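# Spread the towel flat beside the basket

## Task

Lay the towel out flat on the table in a single layer. Its edges must stay at least one finger-width inside the table edge, at least two finger-widths from the basket's rim, and more than a hand-width from the column of either arm. The basket must stay upright with its entire base on the table, within three finger-widths of its starting spot and turned about as it was. Release the towel and move the grippers away at the end. The result only counts if it holds with the robot no longer touching anything.

## Robot and tools

ROBOT AND FRAME. There are two arms, left_arm and right_arm. Each has six revolute joints and a parallel two-finger gripper. All poses use one scene frame. Its origin is on the table top midway between the arms, +z is up, +x points away from the robot over the table, and left_arm sits on the +y side. The arm names do not match image sides. The bases are at about (+0.007, +0.369, 0) m for left_arm and (+0.010, -0.251, 0) m for right_arm, both almost unrotated. Joint ranges in rad: waist -2.880..2.880, shoulder 0..3.142, elbow 0..3.019, wrist pitch -1.693..1.571, wrist yaw -1.571..1.571, wrist roll -2.094..2.094. An elbow never fully straightens.

GRIPPER AXES. The fingers point along the gripper's own +z and close along its y. The reported end_effector_position is the point between the pads, about 1 cm short of the fingertips.

execute_actions(actions). actions is a list of up to 15 actions, run in order. Each action lasts 15 control steps of 1/30 s (0.5 s) and is a table of up to 15 rows. If the table is shorter, its last row is held for the remaining steps. A row always has 14 numbers in [-1, 1]: left_arm dx, dy, dz, rx, ry, rz, opening, then right_arm in the same order. This holds even when only one arm should move. dx..rz are an offset, not a pose. They are measured in that gripper's own axes from its measured pose when the action began. For the first action in a call, that start is the last pose a result reported. Each row is relative to that same start, not to the row before it. Scale: 1.0 = 0.6 m of translation or 180 degrees. rx, ry, rz form one rotation vector. The opening is absolute: +1 is fully open (0.094 m) and -1 is closed. An empty list just returns the current state and images.

CLIPPING. At each step the commanded pose is limited to 70 mm and 16 degrees from the measured pose, and position wins over orientation if both cannot be met. After an action the arm only continues as far as its last clipped pose. A distant goal therefore needs several actions. Send the remainder in later actions.

move(target, speed, blocking). target is one 14-number row laid out as above. Its offsets are in each gripper's own axes and start from the pose in the scene's most recent result that shows one. Each gripper follows a straight path to its target, and all paths finish together. A path takes 0.5 to 10 s and is cut off at 10 s. speed is the path's top speed in m/s, from 0.002 to 0.5 (default 0.25). Turning is capped at twice that value in rad/s, the shorter way round. Paths do not slow for obstacles or for the other arm. Grippers lag, can drift, and can exceed speed, most of all near full reach. The opening is applied when the move starts. Faster contact hits harder, and aiming further past a contact presses harder. The result adds a 'move:' line with the ending (done, off_target, moving, held, fault), any limits (paced = pose clipped; held = a check blocked some steps, after which the arm may surge), and each gripper's remaining distance. With blocking=false you get a result after 0.5 s while the arm keeps going. Until a result shows the move has ended, other moves and rows are refused, so call wait(0) or stop.

wait(seconds): 0 to 10 s. Arms keep their last command. A running move continues, and the wait returns early if the move ends. stop(): brakes a running move. It needs braking room, more when fast, and the fingers keep moving. zoom_image(camera, region): enlarges part of a camera's latest image. region is [x0, y0, x1, y1] in pixels, origin at top-left, at most 504 by 504. read_manual(section): returns only licence texts ('licences'). finished_scene(scene): ends the current scene (pass its number) and cannot be undone. Its result reports whether the goal was met.

CAMERAS. cam_head_left, cam_head_right, cam_high, cam_low, cam_left_wrist and cam_right_wrist are all 504x504. Calibration (K, distortion, world-to-camera transform) is supplied and may be off by a few degrees and millimetres. The wrist camera poses follow from joint readings.

RESULTS. The state line gives each gripper's position (m) and quat_wxyz in the scene frame. At long reach it can differ from the truth. 'Hand target' lines give the pose the controller is now driving toward. A 'pose unreachable' line means a clearance check altered or blocked that arm's command. grip_measured is the finger opening on the command scale, and the last joint value is the opening in metres. Each gripper's reading may be biased by about 1 mm. To hold something, command an opening below grip_measured: about 0.03 below grips firmly, less grips gently. Pad force is about 50 to 62 N, and lower on parts thinner than about 2 mm. FAULT lines mean an arm stopped. MOTOR HOT appears from 85 °C. At 100 °C an OVER-TEMPERATURE FAULT drops that arm until it cools, and holding loads heats the motors.

SAG. Arms usually finish a centimetre or more low, and repeated zero offsets let them sink further. To keep an arm still, send the correction back to its intended pose in the first call of a reply and zeros afterwards. Raise the aim if it still sits low. The robot keeps its last command while you think.

AVOID. Knocking or placing anything off the table fails the task. Do not let the arms collide or press on each other. Avoid drops, slips, slams and hard pushes. Approach contacts slowly and do not aim deep past them. Be ready for an occasional brief tug on a held part. Before finishing, open the grippers and lift clear so that nothing depends on the robot.

Each tool is called after "Emit:" by a JSON object that holds its "op" and its "data", one argument or row to a line.

## Session

Emit:
{"op": "execute_actions", "data": {
  "actions": []
}}

Scene clock: 0.00 s.
left_arm: end_effector_position=(+0.1880, +0.5267, +0.3253) grip_measured=+1.000 end_effector_quat_wxyz=(-0.179, +0.728, -0.656, +0.089) | right_arm: end_effector_position=(+0.7147, -0.0274, +0.1284) grip_measured=+1.000 end_effector_quat_wxyz=(+0.600, +0.286, +0.735, +0.133)
Joint positions: left_arm=[ 0.838  0.739  1.05  -1.519  0.177 -0.864  0.094] | right_arm=[0.379 1.996 1.263 0.44  0.566 0.749 0.094]
Joint velocities: left_arm=[-0.005  0.005 -0.017 -0.012 -0.051 -0.022  0.   ] | right_arm=[ 0.015 -0.005 -0.002 -0.002 -0.007 -0.051  0.   ]
Motor temperatures (°C, as the motors report them): left_arm=[22 22 24 24 24 24] | right_arm=[25 26 22 24 22 24]
Hand target (left_arm): +0.190, +0.529, +0.334; -0.189, +0.726, -0.655, +0.088
Hand target (right_arm): +0.722, -0.024, +0.145; +0.610, +0.288, +0.725, +0.143

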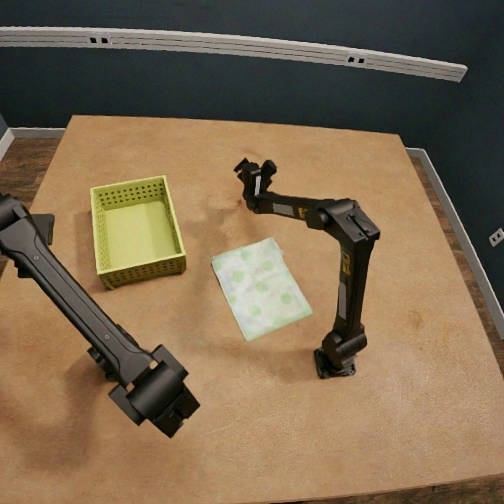

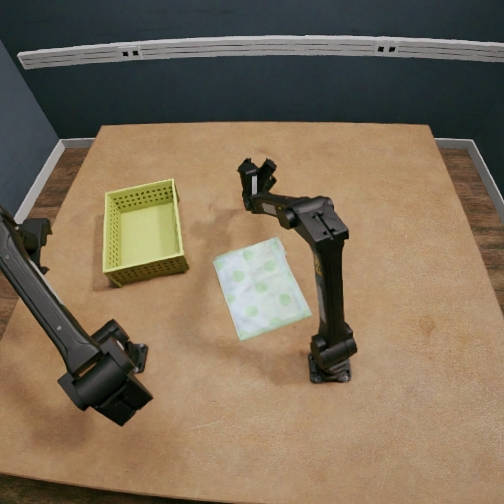

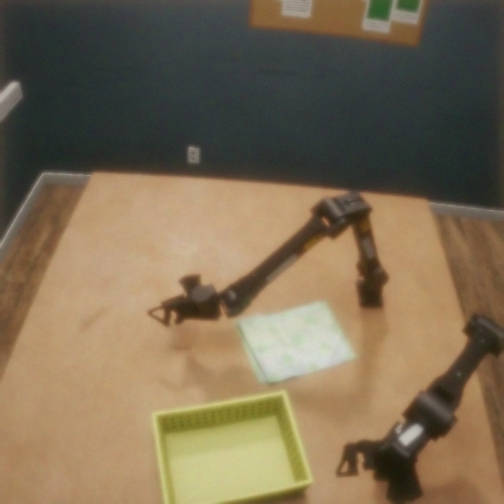

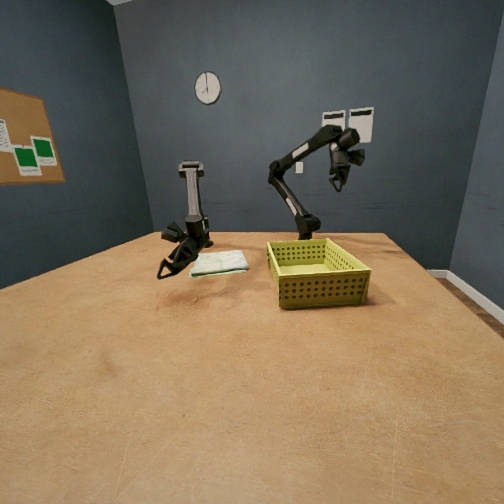

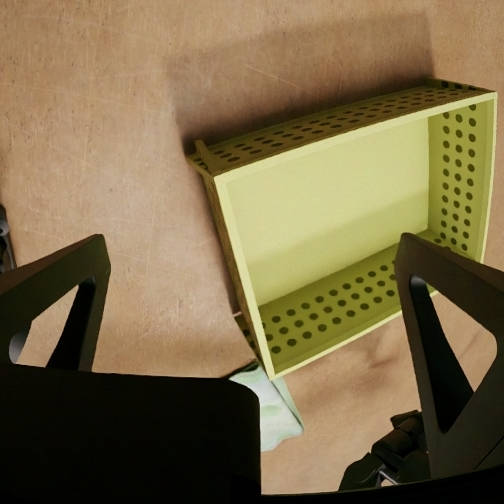

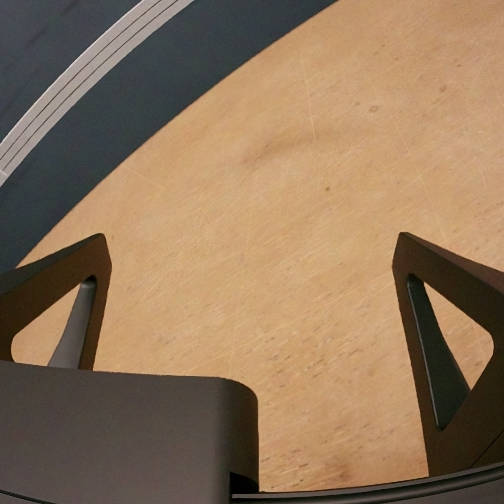

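Emit:
{"op": "zoom_image", "data": {
  "camera": "cam_head_left",
  "region": [180, 220, 340, 350]
}}

Emit:
{"op": "zoom_image", "data": {
  "camera": "cam_high",
  "region": [210, 280, 380, 400]
}}

Region (180, 220, 340, 350) of cam_head_left's 504x504 image, scaled by 3.150, with more detail than that image has; it fills the top 410 rows of this view, and the rest is white.

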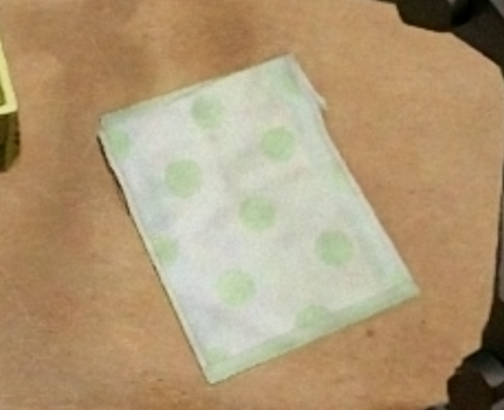

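Region (210, 280, 380, 400) of cam_high's 504x504 image, scaled by 2.965, with more detail than that image has; it fills the top 356 rows of this view, and the rest is white.

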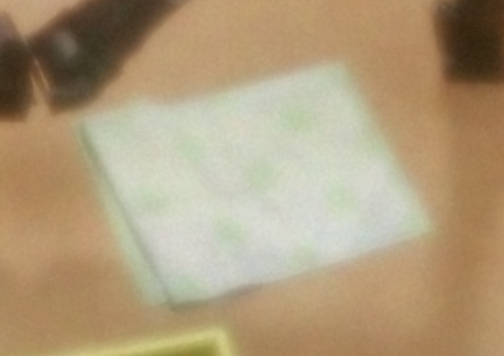

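Emit:
{"op": "move", "data": {
  "target": [0.47,-0.045,0.01,0,0,0,1,0,0,0,0,0,0,1]
}}

Scene clock: 16.93 s.
left_arm: end_effector_position=(+0.2444, +0.2586, +0.2783) grip_measured=+1.000 end_effector_quat_wxyz=(-0.139, +0.674, -0.721, +0.074) | right_arm: end_effector_position=(+0.7147, -0.0274, +0.1284) grip_measured=+1.000 end_effector_quat_wxyz=(+0.600, +0.286, +0.735, +0.133)
Joint positions: left_arm=[-0.597  0.869  1.001 -1.491 -0.237 -2.068  0.094] | right_arm=[0.379 1.996 1.263 0.44  0.566 0.749 0.094]
Joint velocities: left_arm=[-0.015 -0.005  0.007  0.002 -0.007  0.051  0.   ] | right_arm=[-0.005 -0.005  0.007  0.002 -0.007  0.066  0.   ]
Motor temperatures (°C, as the motors report them): left_arm=[22 22 28 24 24 24] | right_arm=[25 28 25 24 22 24]
Hand target (left_arm): +0.253, +0.249, +0.302; -0.144, +0.677, -0.713, +0.108
Hand target (right_arm): +0.715, -0.027, +0.128; +0.600, +0.286, +0.735, +0.133
Off the commanded pose (left_arm): 0.024 m, 11 deg.
Off the commanded pose (right_arm): 0.000 m, 0 deg.
joint sent to its limit (left arm) — the command would take joint 6 (wrist roll) past its lower limit, so that joint was sent only as far as its limit.
move: off_target (left_arm)
camera_calibration (this result's frames):
cam_left_wrist: T_world_to_cam=[[0.946655, -0.0597636, 0.31666, -0.310009], [-0.213761, -0.851796, 0.478278, 0.145296], [0.241146, -0.520454, -0.819132, 0.426339], [0, 0, 0, 1]] pos_world=[0.22172, 0.327125, 0.377903]

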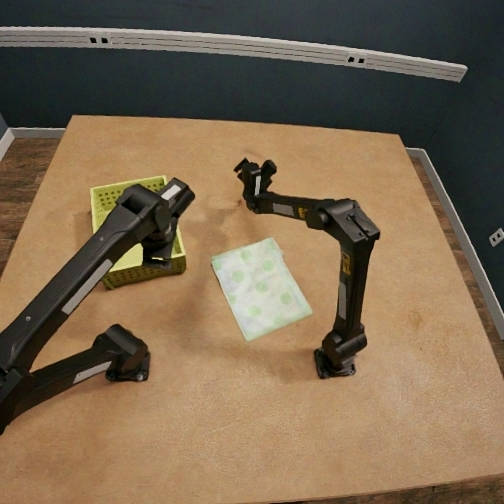

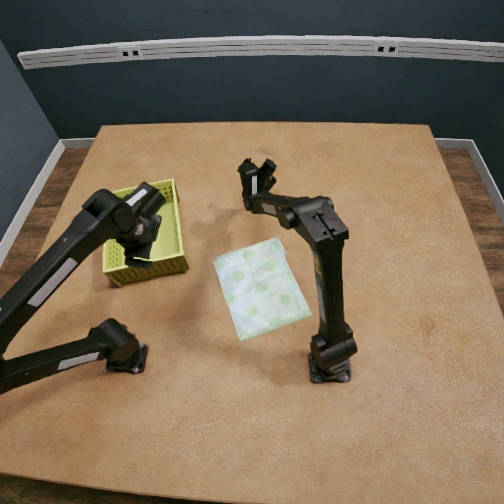

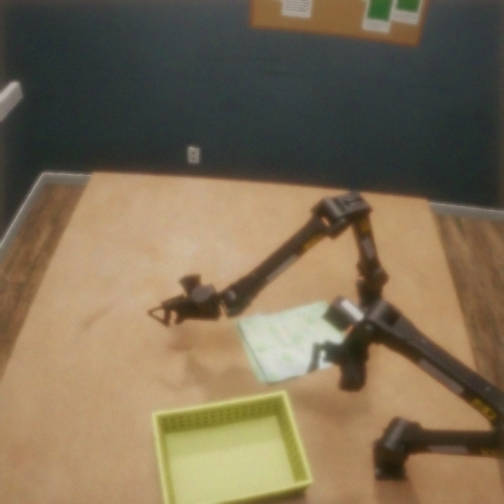

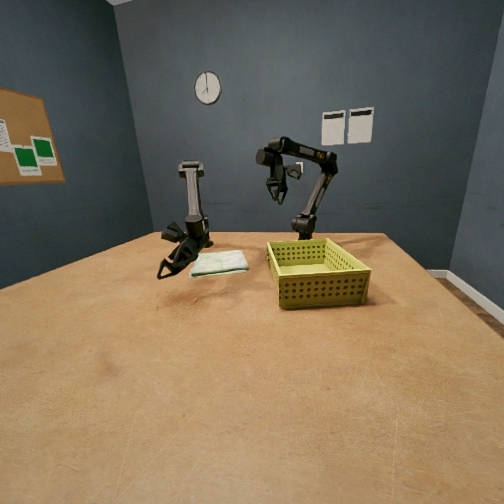

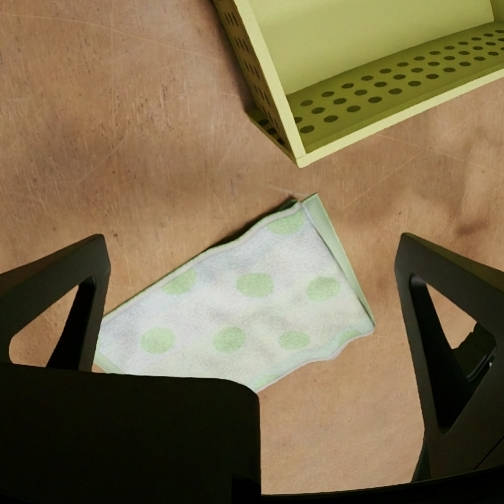

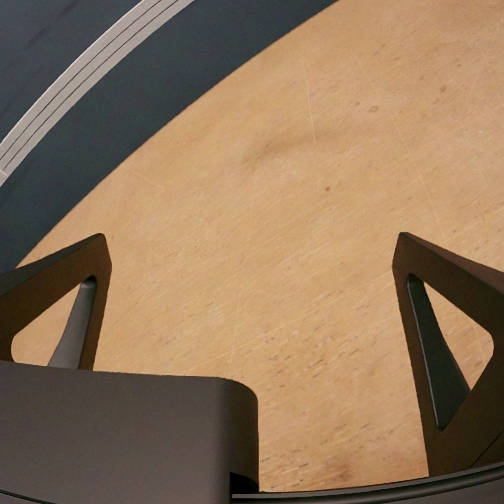

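Emit:
{"op": "move", "data": {
  "target": [0,0,0,-0.097,0.02,0,1,0,0,0,0,0,0,1]
}}

Emit:
{"op": "move", "data": {
  "target": [0,0,0,0,0,0.38,1,0,0,0,0,0,0,1]
}}

Scene clock: 43.17 s.
left_arm: end_effector_position=(+0.2353, +0.2608, +0.2613) grip_measured=+1.000 end_effector_quat_wxyz=(-0.010, +0.686, -0.727, -0.027) | right_arm: end_effector_position=(+0.7147, -0.0274, +0.1284) grip_measured=+1.000 end_effector_quat_wxyz=(+0.600, +0.286, +0.735, +0.133)
Joint positions: left_arm=[-0.475  1.021  1.068 -1.662 -0.037 -1.982  0.094] | right_arm=[0.379 1.996 1.263 0.44  0.566 0.749 0.094]
Joint velocities: left_arm=[-0.015 -0.005  0.002  0.012  0.007 -0.007  0.   ] | right_arm=[ 0.005 -0.005  0.002  0.002  0.007  0.007  0.   ]
Motor temperatures (°C, as the motors report them): left_arm=[22 22 33 24 24 24] | right_arm=[25 29 25 24 22 24]
Hand target (left_arm): +0.244, +0.259, +0.278; -0.012, +0.684, -0.729, -0.014
Hand target (right_arm): +0.715, -0.027, +0.128; +0.600, +0.286, +0.735, +0.133
Off the commanded pose (left_arm): 0.019 m, 1 deg.
Off the commanded pose (right_arm): 0.000 m, 0 deg.
move: off_target (left_arm)
camera_calibration (this result's frames):
cam_left_wrist: T_world_to_cam=[[0.999308, -0.0370248, -0.00347899, -0.23051], [-0.029168, -0.838393, 0.544285, 0.089168], [-0.0230688, -0.543807, -0.838893, 0.489168], [0, 0, 0, 1]] pos_world=[0.244236, 0.332236, 0.361025]

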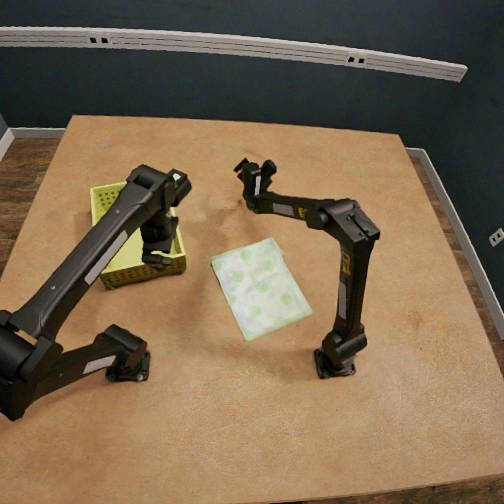

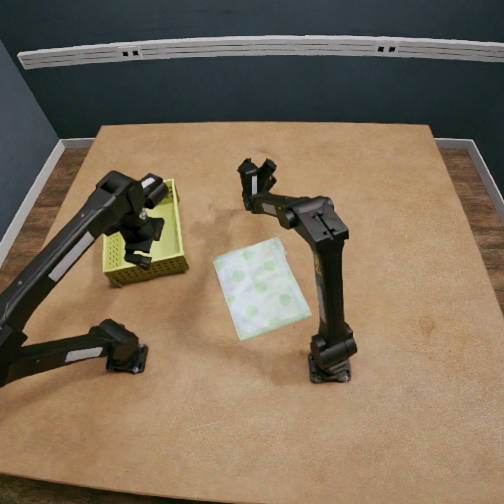

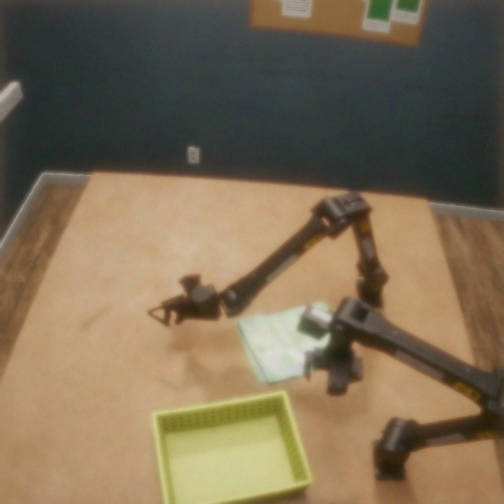

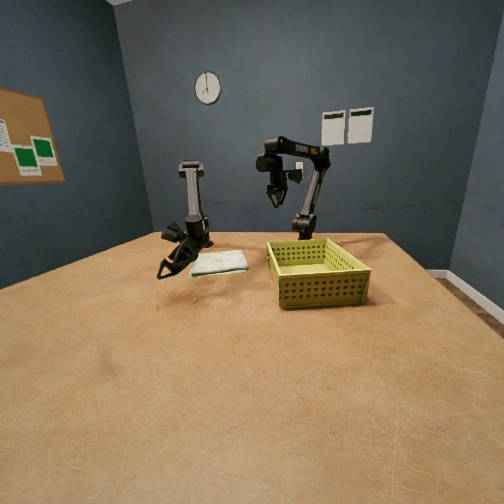

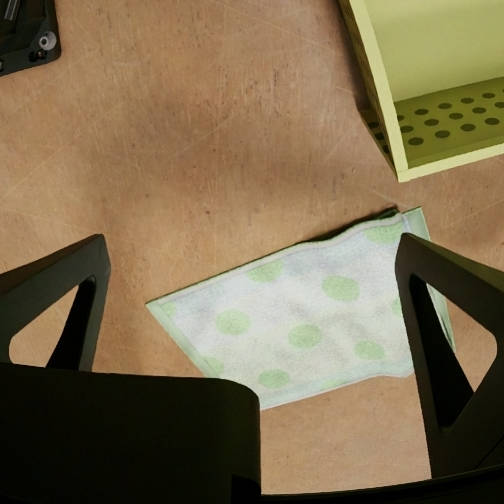

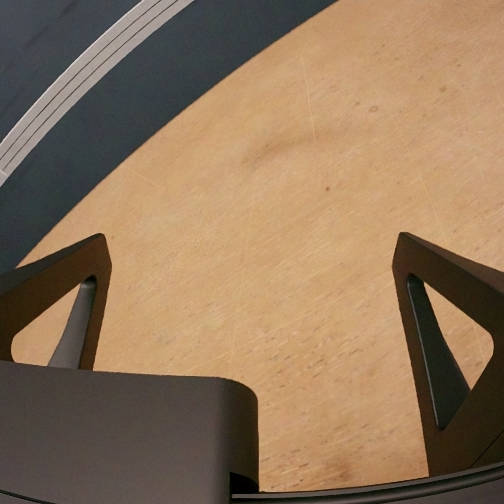

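Scene clock: 46.13 s.
left_arm: end_effector_position=(+0.2352, +0.2608, +0.2613) grip_measured=+1.000 end_effector_quat_wxyz=(-0.007, -0.168, +0.985, +0.028) | right_arm: end_effector_position=(+0.7147, -0.0274, +0.1284) grip_measured=+1.000 end_effector_quat_wxyz=(+0.600, +0.286, +0.735, +0.133)
Joint positions: left_arm=[-0.475  1.021  1.068 -1.662 -0.037 -0.808  0.094] | right_arm=[0.379 1.996 1.263 0.44  0.566 0.749 0.094]
Joint velocities: left_arm=[-0.015 -0.005  0.007  0.002  0.007  0.022  0.   ] | right_arm=[ 0.005 -0.005  0.012 -0.007 -0.007 -0.007  0.   ]
Motor temperatures (°C, as the motors report them): left_arm=[22 22 32 24 24 24] | right_arm=[25 29 25 24 22 24]
Hand target (left_arm): +0.235, +0.261, +0.261; -0.007, -0.159, +0.987, +0.028
Hand target (right_arm): +0.715, -0.027, +0.128; +0.600, +0.286, +0.735, +0.133
Off the commanded pose (left_arm): 0.000 m, 1 deg.
Off the commanded pose (right_arm): 0.000 m, 0 deg.
move: done
camera_calibration (this result's frames):
cam_left_wrist: T_world_to_cam=[[0.351682, -0.935379, -0.0372188, 0.165009], [-0.748394, -0.304818, 0.58906, 0.107493], [-0.56234, -0.179307, -0.807231, 0.512686], [0, 0, 0, 1]] pos_world=[0.31072, 0.27904, 0.356678]

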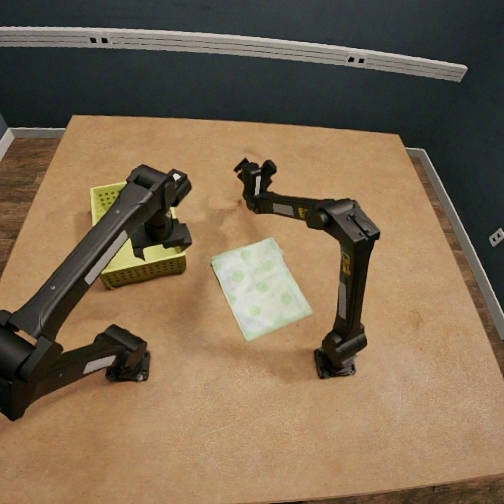

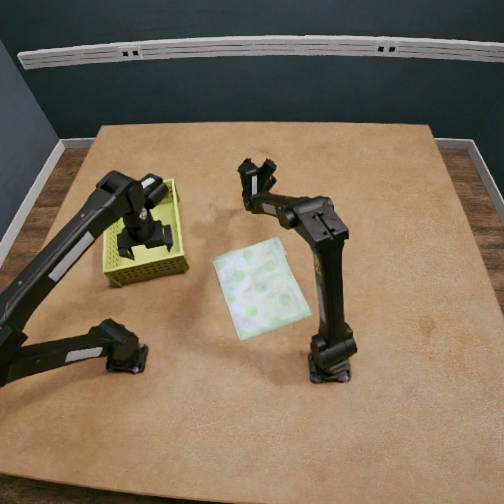

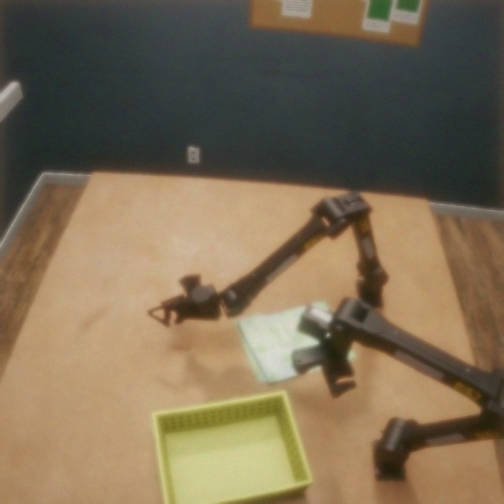

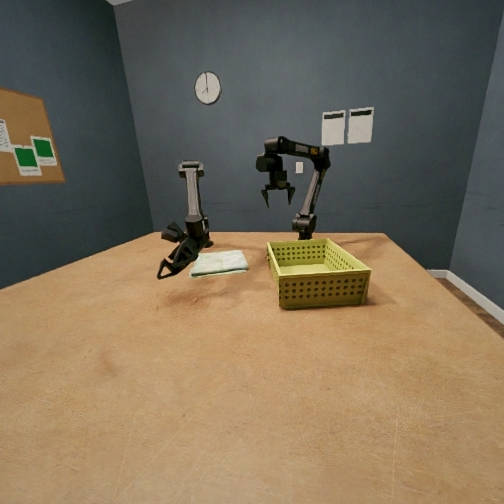

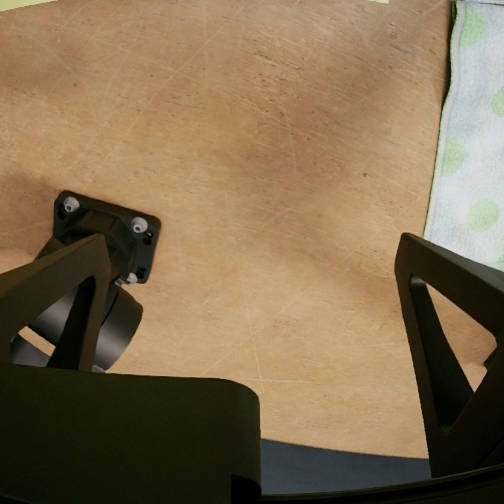

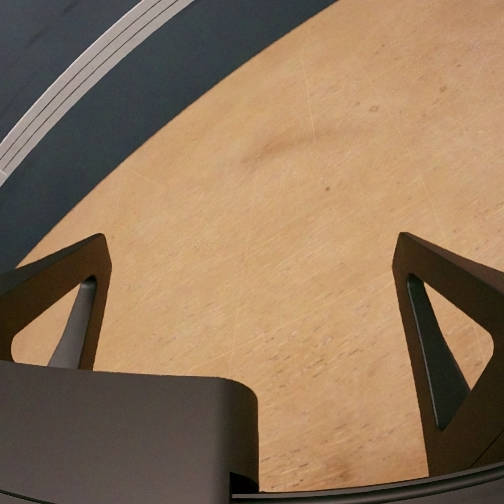

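Emit:
{"op": "move", "data": {
  "target": [0,0,0,0,0,0,1,-0.014,-0.383,-0.9,0.022,0.439,-0.289,1]
}}

Emit:
{"op": "move", "data": {
  "target": [-0.115,-0.6,0.25,0,0,0,0.2,0,0,0,0,0,0,0.2]
}}

Scene clock: 62.37 s.
left_arm: end_effector_position=(+0.2352, +0.2608, +0.2613) grip_measured=+1.000 end_effector_quat_wxyz=(-0.007, -0.167, +0.986, +0.028) | right_arm: end_effector_position=(+0.1411, -0.1430, +0.1306) grip_measured=+1.000 end_effector_quat_wxyz=(+0.008, -0.174, +0.985, -0.005)
Joint positions: left_arm=[-0.475  1.021  1.068 -1.662 -0.037 -0.805  0.094] | right_arm=[ 0.657  0.75   0.587 -1.399  0.017  0.362  0.094]
Joint velocities: left_arm=[-0.005 -0.015  0.007  0.012  0.007 -0.051  0.   ] | right_arm=[-0.005 -0.005 -0.012  0.017 -0.051  0.037  0.   ]
Motor temperatures (°C, as the motors report them): left_arm=[22 22 30 24 24 24] | right_arm=[25 29 26 24 22 24]
Hand target (left_arm): +0.235, +0.261, +0.261; -0.007, -0.168, +0.985, +0.028
Hand target (right_arm): +0.138, -0.143, +0.132; +0.005, -0.172, +0.985, -0.004
Off the commanded pose (left_arm): 0.000 m, 0 deg.
Off the commanded pose (right_arm): 0.014 m, 1 deg.
move: off_target (right_arm)
camera_calibration (this result's frames):
cam_left_wrist: T_world_to_cam=[[0.349182, -0.936316, -0.0372121, 0.165839], [-0.74912, -0.302786, 0.589186, 0.107101], [-0.562931, -0.177856, -0.80714, 0.512423], [0, 0, 0, 1]] pos_world=[0.310782, 0.278844, 0.356666]
cam_right_wrist: T_world_to_cam=[[0.342984, -0.93901, 0.0249317, -0.190283], [-0.768002, -0.265041, 0.583032, -0.0057926], [-0.540865, -0.219118, -0.812067, 0.27133], [0, 0, 0, 1]] pos_world=[0.207568, -0.12076, 0.228459]

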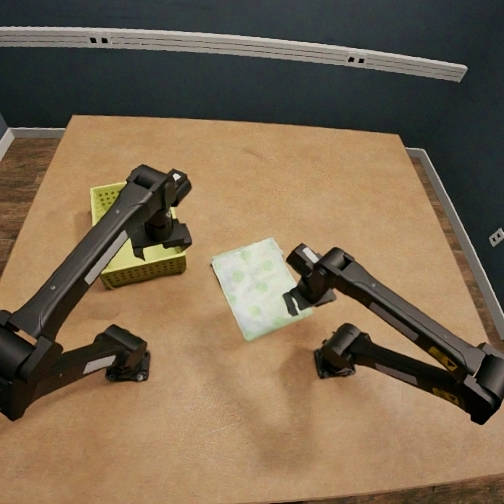

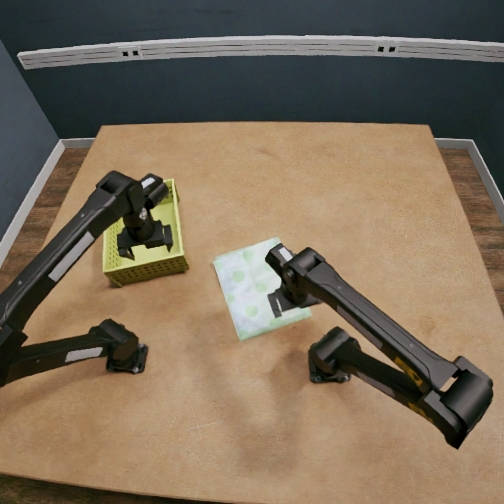

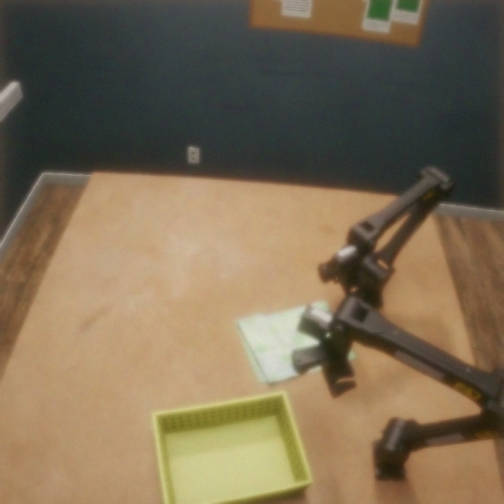

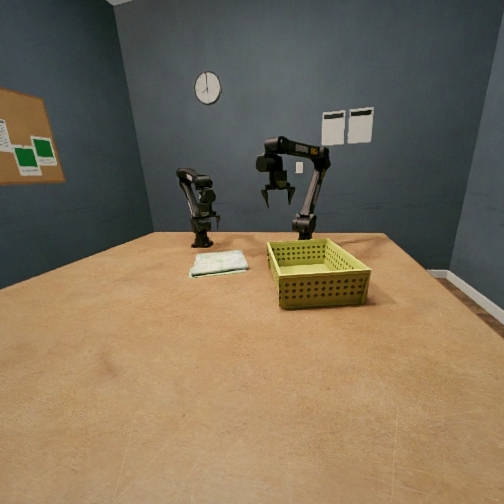

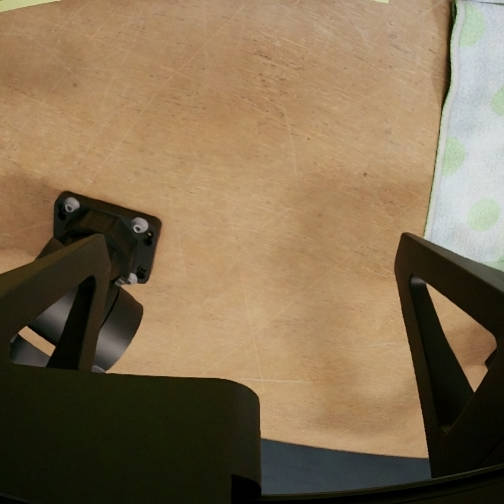

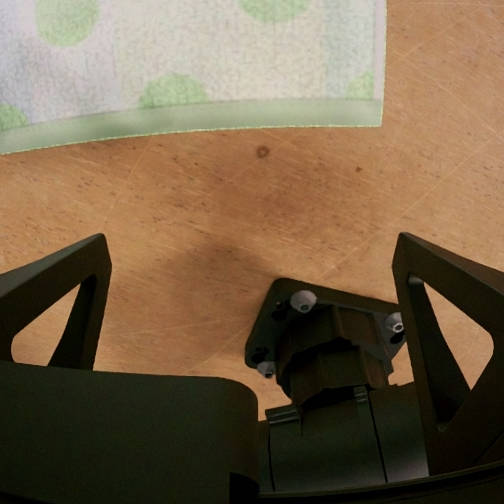

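Scene clock: 64.40 s.
left_arm: end_effector_position=(+0.4080, -0.0296, +0.0825) grip_measured=+0.201 end_effector_quat_wxyz=(-0.014, -0.163, +0.986, +0.043) | right_arm: end_effector_position=(+0.1411, -0.1430, +0.1306) grip_measured=+0.202 end_effector_quat_wxyz=(+0.008, -0.174, +0.985, -0.005)
Joint positions: left_arm=[-0.797  1.956  1.612 -1.313 -0.027 -1.119  0.056] | right_arm=[ 0.657  0.75   0.587 -1.399  0.017  0.362  0.056]
Joint velocities: left_arm=[-0.024 -0.005 -0.012 -0.012  0.007  0.051 -0.001] | right_arm=[ 0.015 -0.005 -0.017  0.002  0.007 -0.051 -0.   ]
Motor temperatures (°C, as the motors report them): left_arm=[22 23 31 24 24 24] | right_arm=[25 29 26 24 22 24]
Hand target (left_arm): +0.415, -0.046, +0.092; -0.005, -0.167, +0.986, +0.028
Hand target (right_arm): +0.141, -0.143, +0.131; +0.008, -0.174, +0.985, -0.005
Off the commanded pose (left_arm): 0.021 m, 2 deg.
Off the commanded pose (right_arm): 0.000 m, 0 deg.
move: off_target (left_arm)
camera_calibration (this result's frames):
cam_left_wrist: T_world_to_cam=[[0.340194, -0.93785, -0.0685922, -0.166881], [-0.740476, -0.312131, 0.595205, 0.249696], [-0.579623, -0.151695, -0.800641, 0.420711], [0, 0, 0, 1]] pos_world=[0.48552, -0.0147519, 0.176772]
cam_right_wrist: T_world_to_cam=[[0.342984, -0.93901, 0.0249317, -0.190283], [-0.768002, -0.265041, 0.583032, -0.0057926], [-0.540865, -0.219118, -0.812067, 0.27133], [0, 0, 0, 1]] pos_world=[0.207568, -0.12076, 0.228459]

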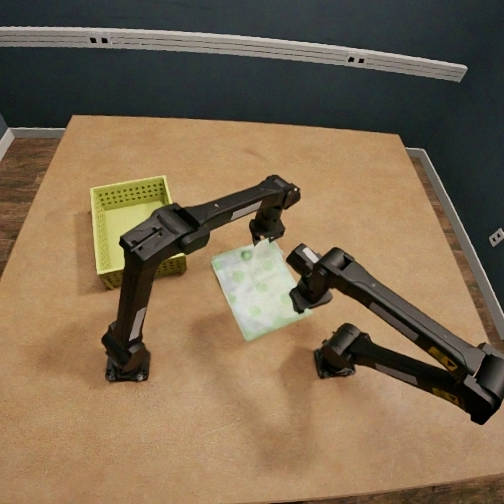

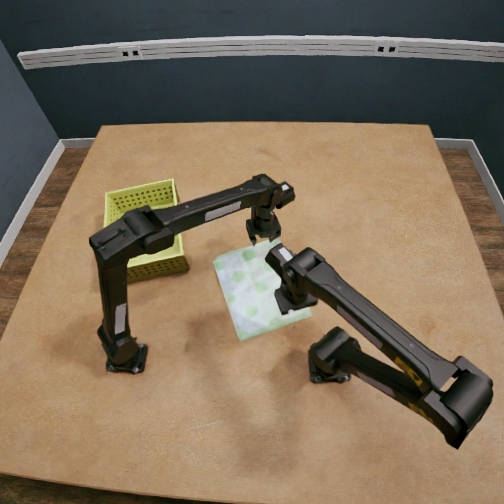

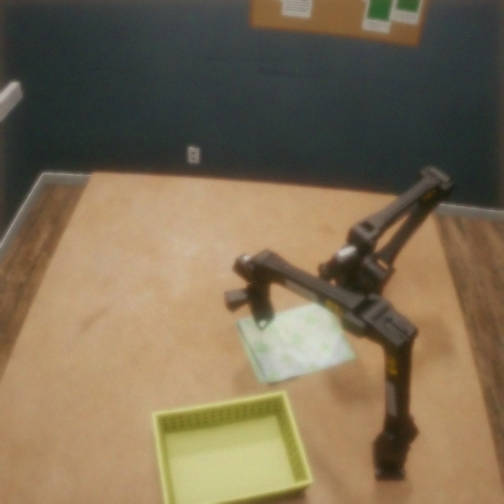

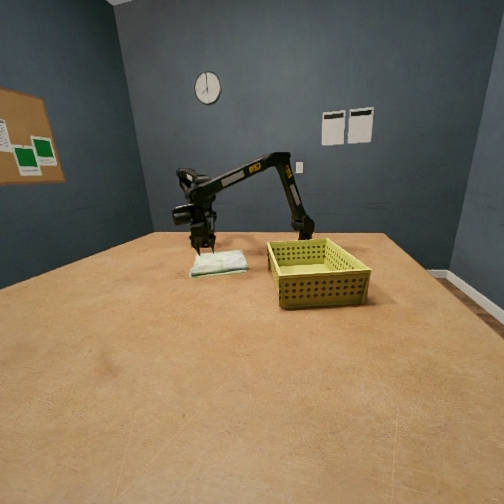

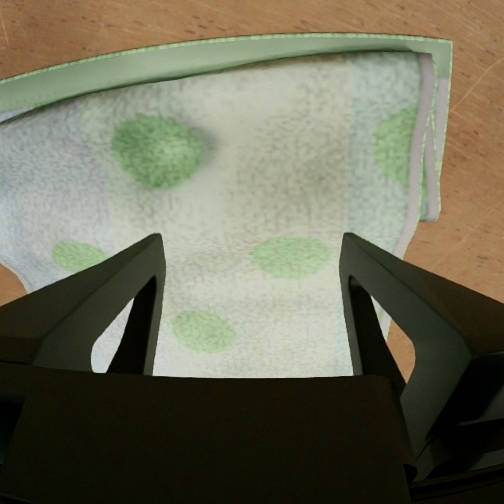

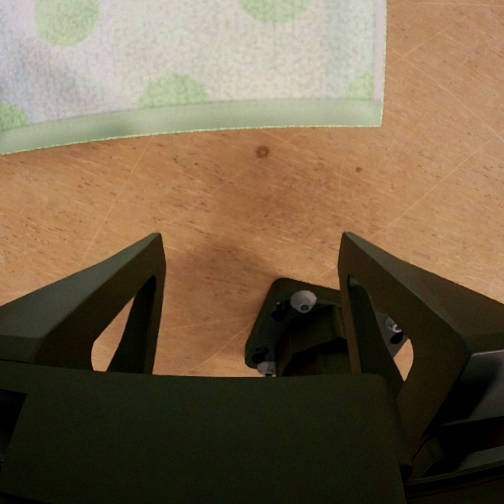

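Emit:
{"op": "move", "data": {
  "target": [-0.013,-0.08,0.105,0,0,0,0.2,-0.083,-0.06,0.19,0,0,0,0.2],
  "speed": 0.08
}}

Scene clock: 77.40 s.
left_arm: end_effector_position=(+0.4214, -0.0479, +0.0195) grip_measured=+0.201 end_effector_quat_wxyz=(-0.021, -0.161, +0.985, +0.054) | right_arm: end_effector_position=(+0.1975, -0.1589, +0.0195) grip_measured=+0.202 end_effector_quat_wxyz=(+0.001, -0.172, +0.985, -0.006)
Joint positions: left_arm=[-0.803  2.092  1.655 -1.247 -0.027 -1.122  0.056] | right_arm=[ 0.416  1.088  0.435 -0.919  0.012  0.125  0.056]
Joint velocities: left_arm=[-0.005 -0.005  0.027 -0.007  0.022  0.007  0.   ] | right_arm=[-0.015 -0.005  0.022 -0.012  0.037 -0.051 -0.   ]
Motor temperatures (°C, as the motors report them): left_arm=[22 24 32 24 24 24] | right_arm=[25 27 26 24 22 24]
Hand target (left_arm): +0.427, -0.067, +0.016; -0.014, -0.162, +0.986, +0.042
Hand target (right_arm): +0.201, -0.158, +0.019; +0.006, -0.174, +0.985, -0.002
Off the commanded pose (left_arm): 0.021 m, 2 deg.
Off the commanded pose (right_arm): 0.005 m, 1 deg.
move: off_target (left_arm)
camera_calibration (this result's frames):
cam_left_wrist: T_world_to_cam=[[0.33657, -0.937105, -0.0924894, -0.190882], [-0.730338, -0.321778, 0.602549, 0.28648], [-0.594413, -0.135252, -0.792704, 0.382142], [0, 0, 0, 1]] pos_world=[0.500623, -0.0350078, 0.112653]
cam_right_wrist: T_world_to_cam=[[0.339731, -0.940211, 0.0242041, -0.221383], [-0.760982, -0.259664, 0.594543, 0.097298], [-0.552711, -0.220404, -0.803699, 0.21016], [0, 0, 0, 1]] pos_world=[0.26541, -0.136562, 0.116416]

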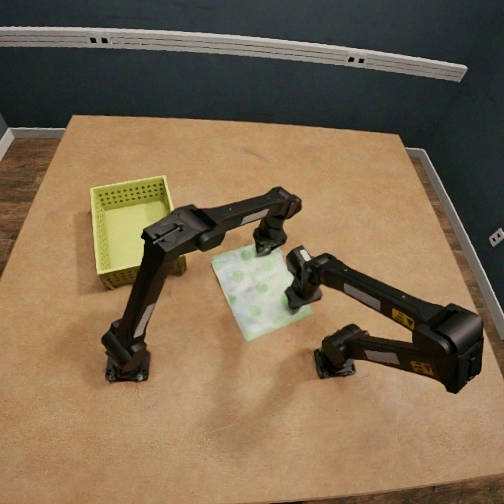

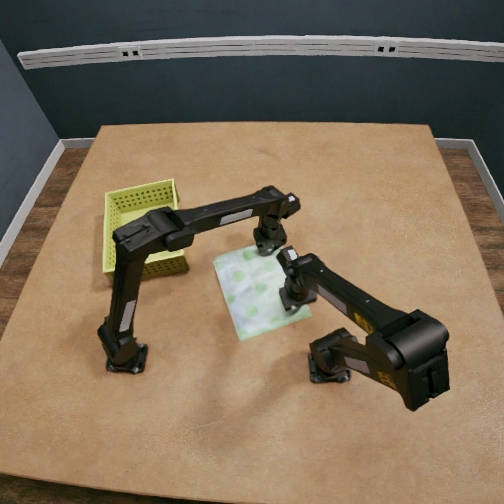

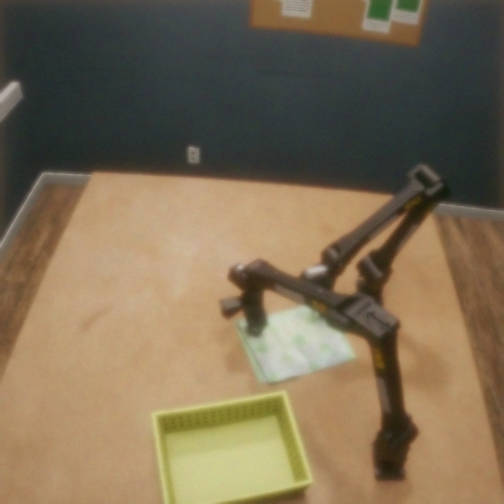

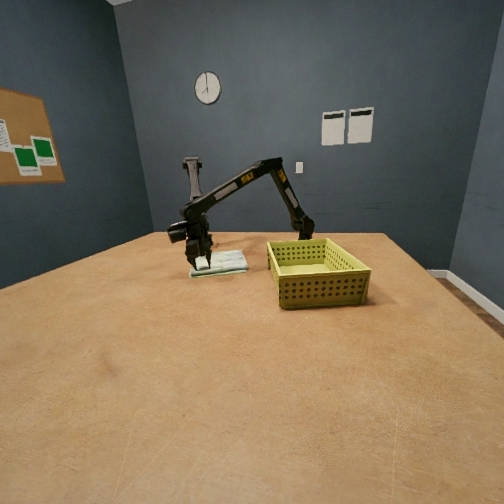

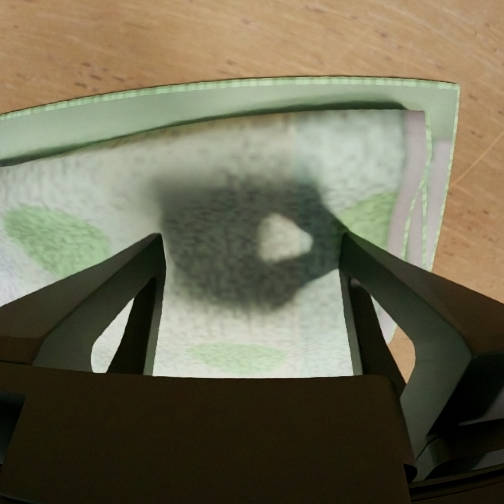

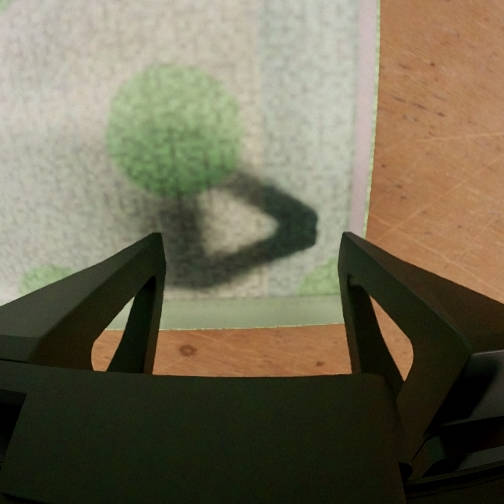

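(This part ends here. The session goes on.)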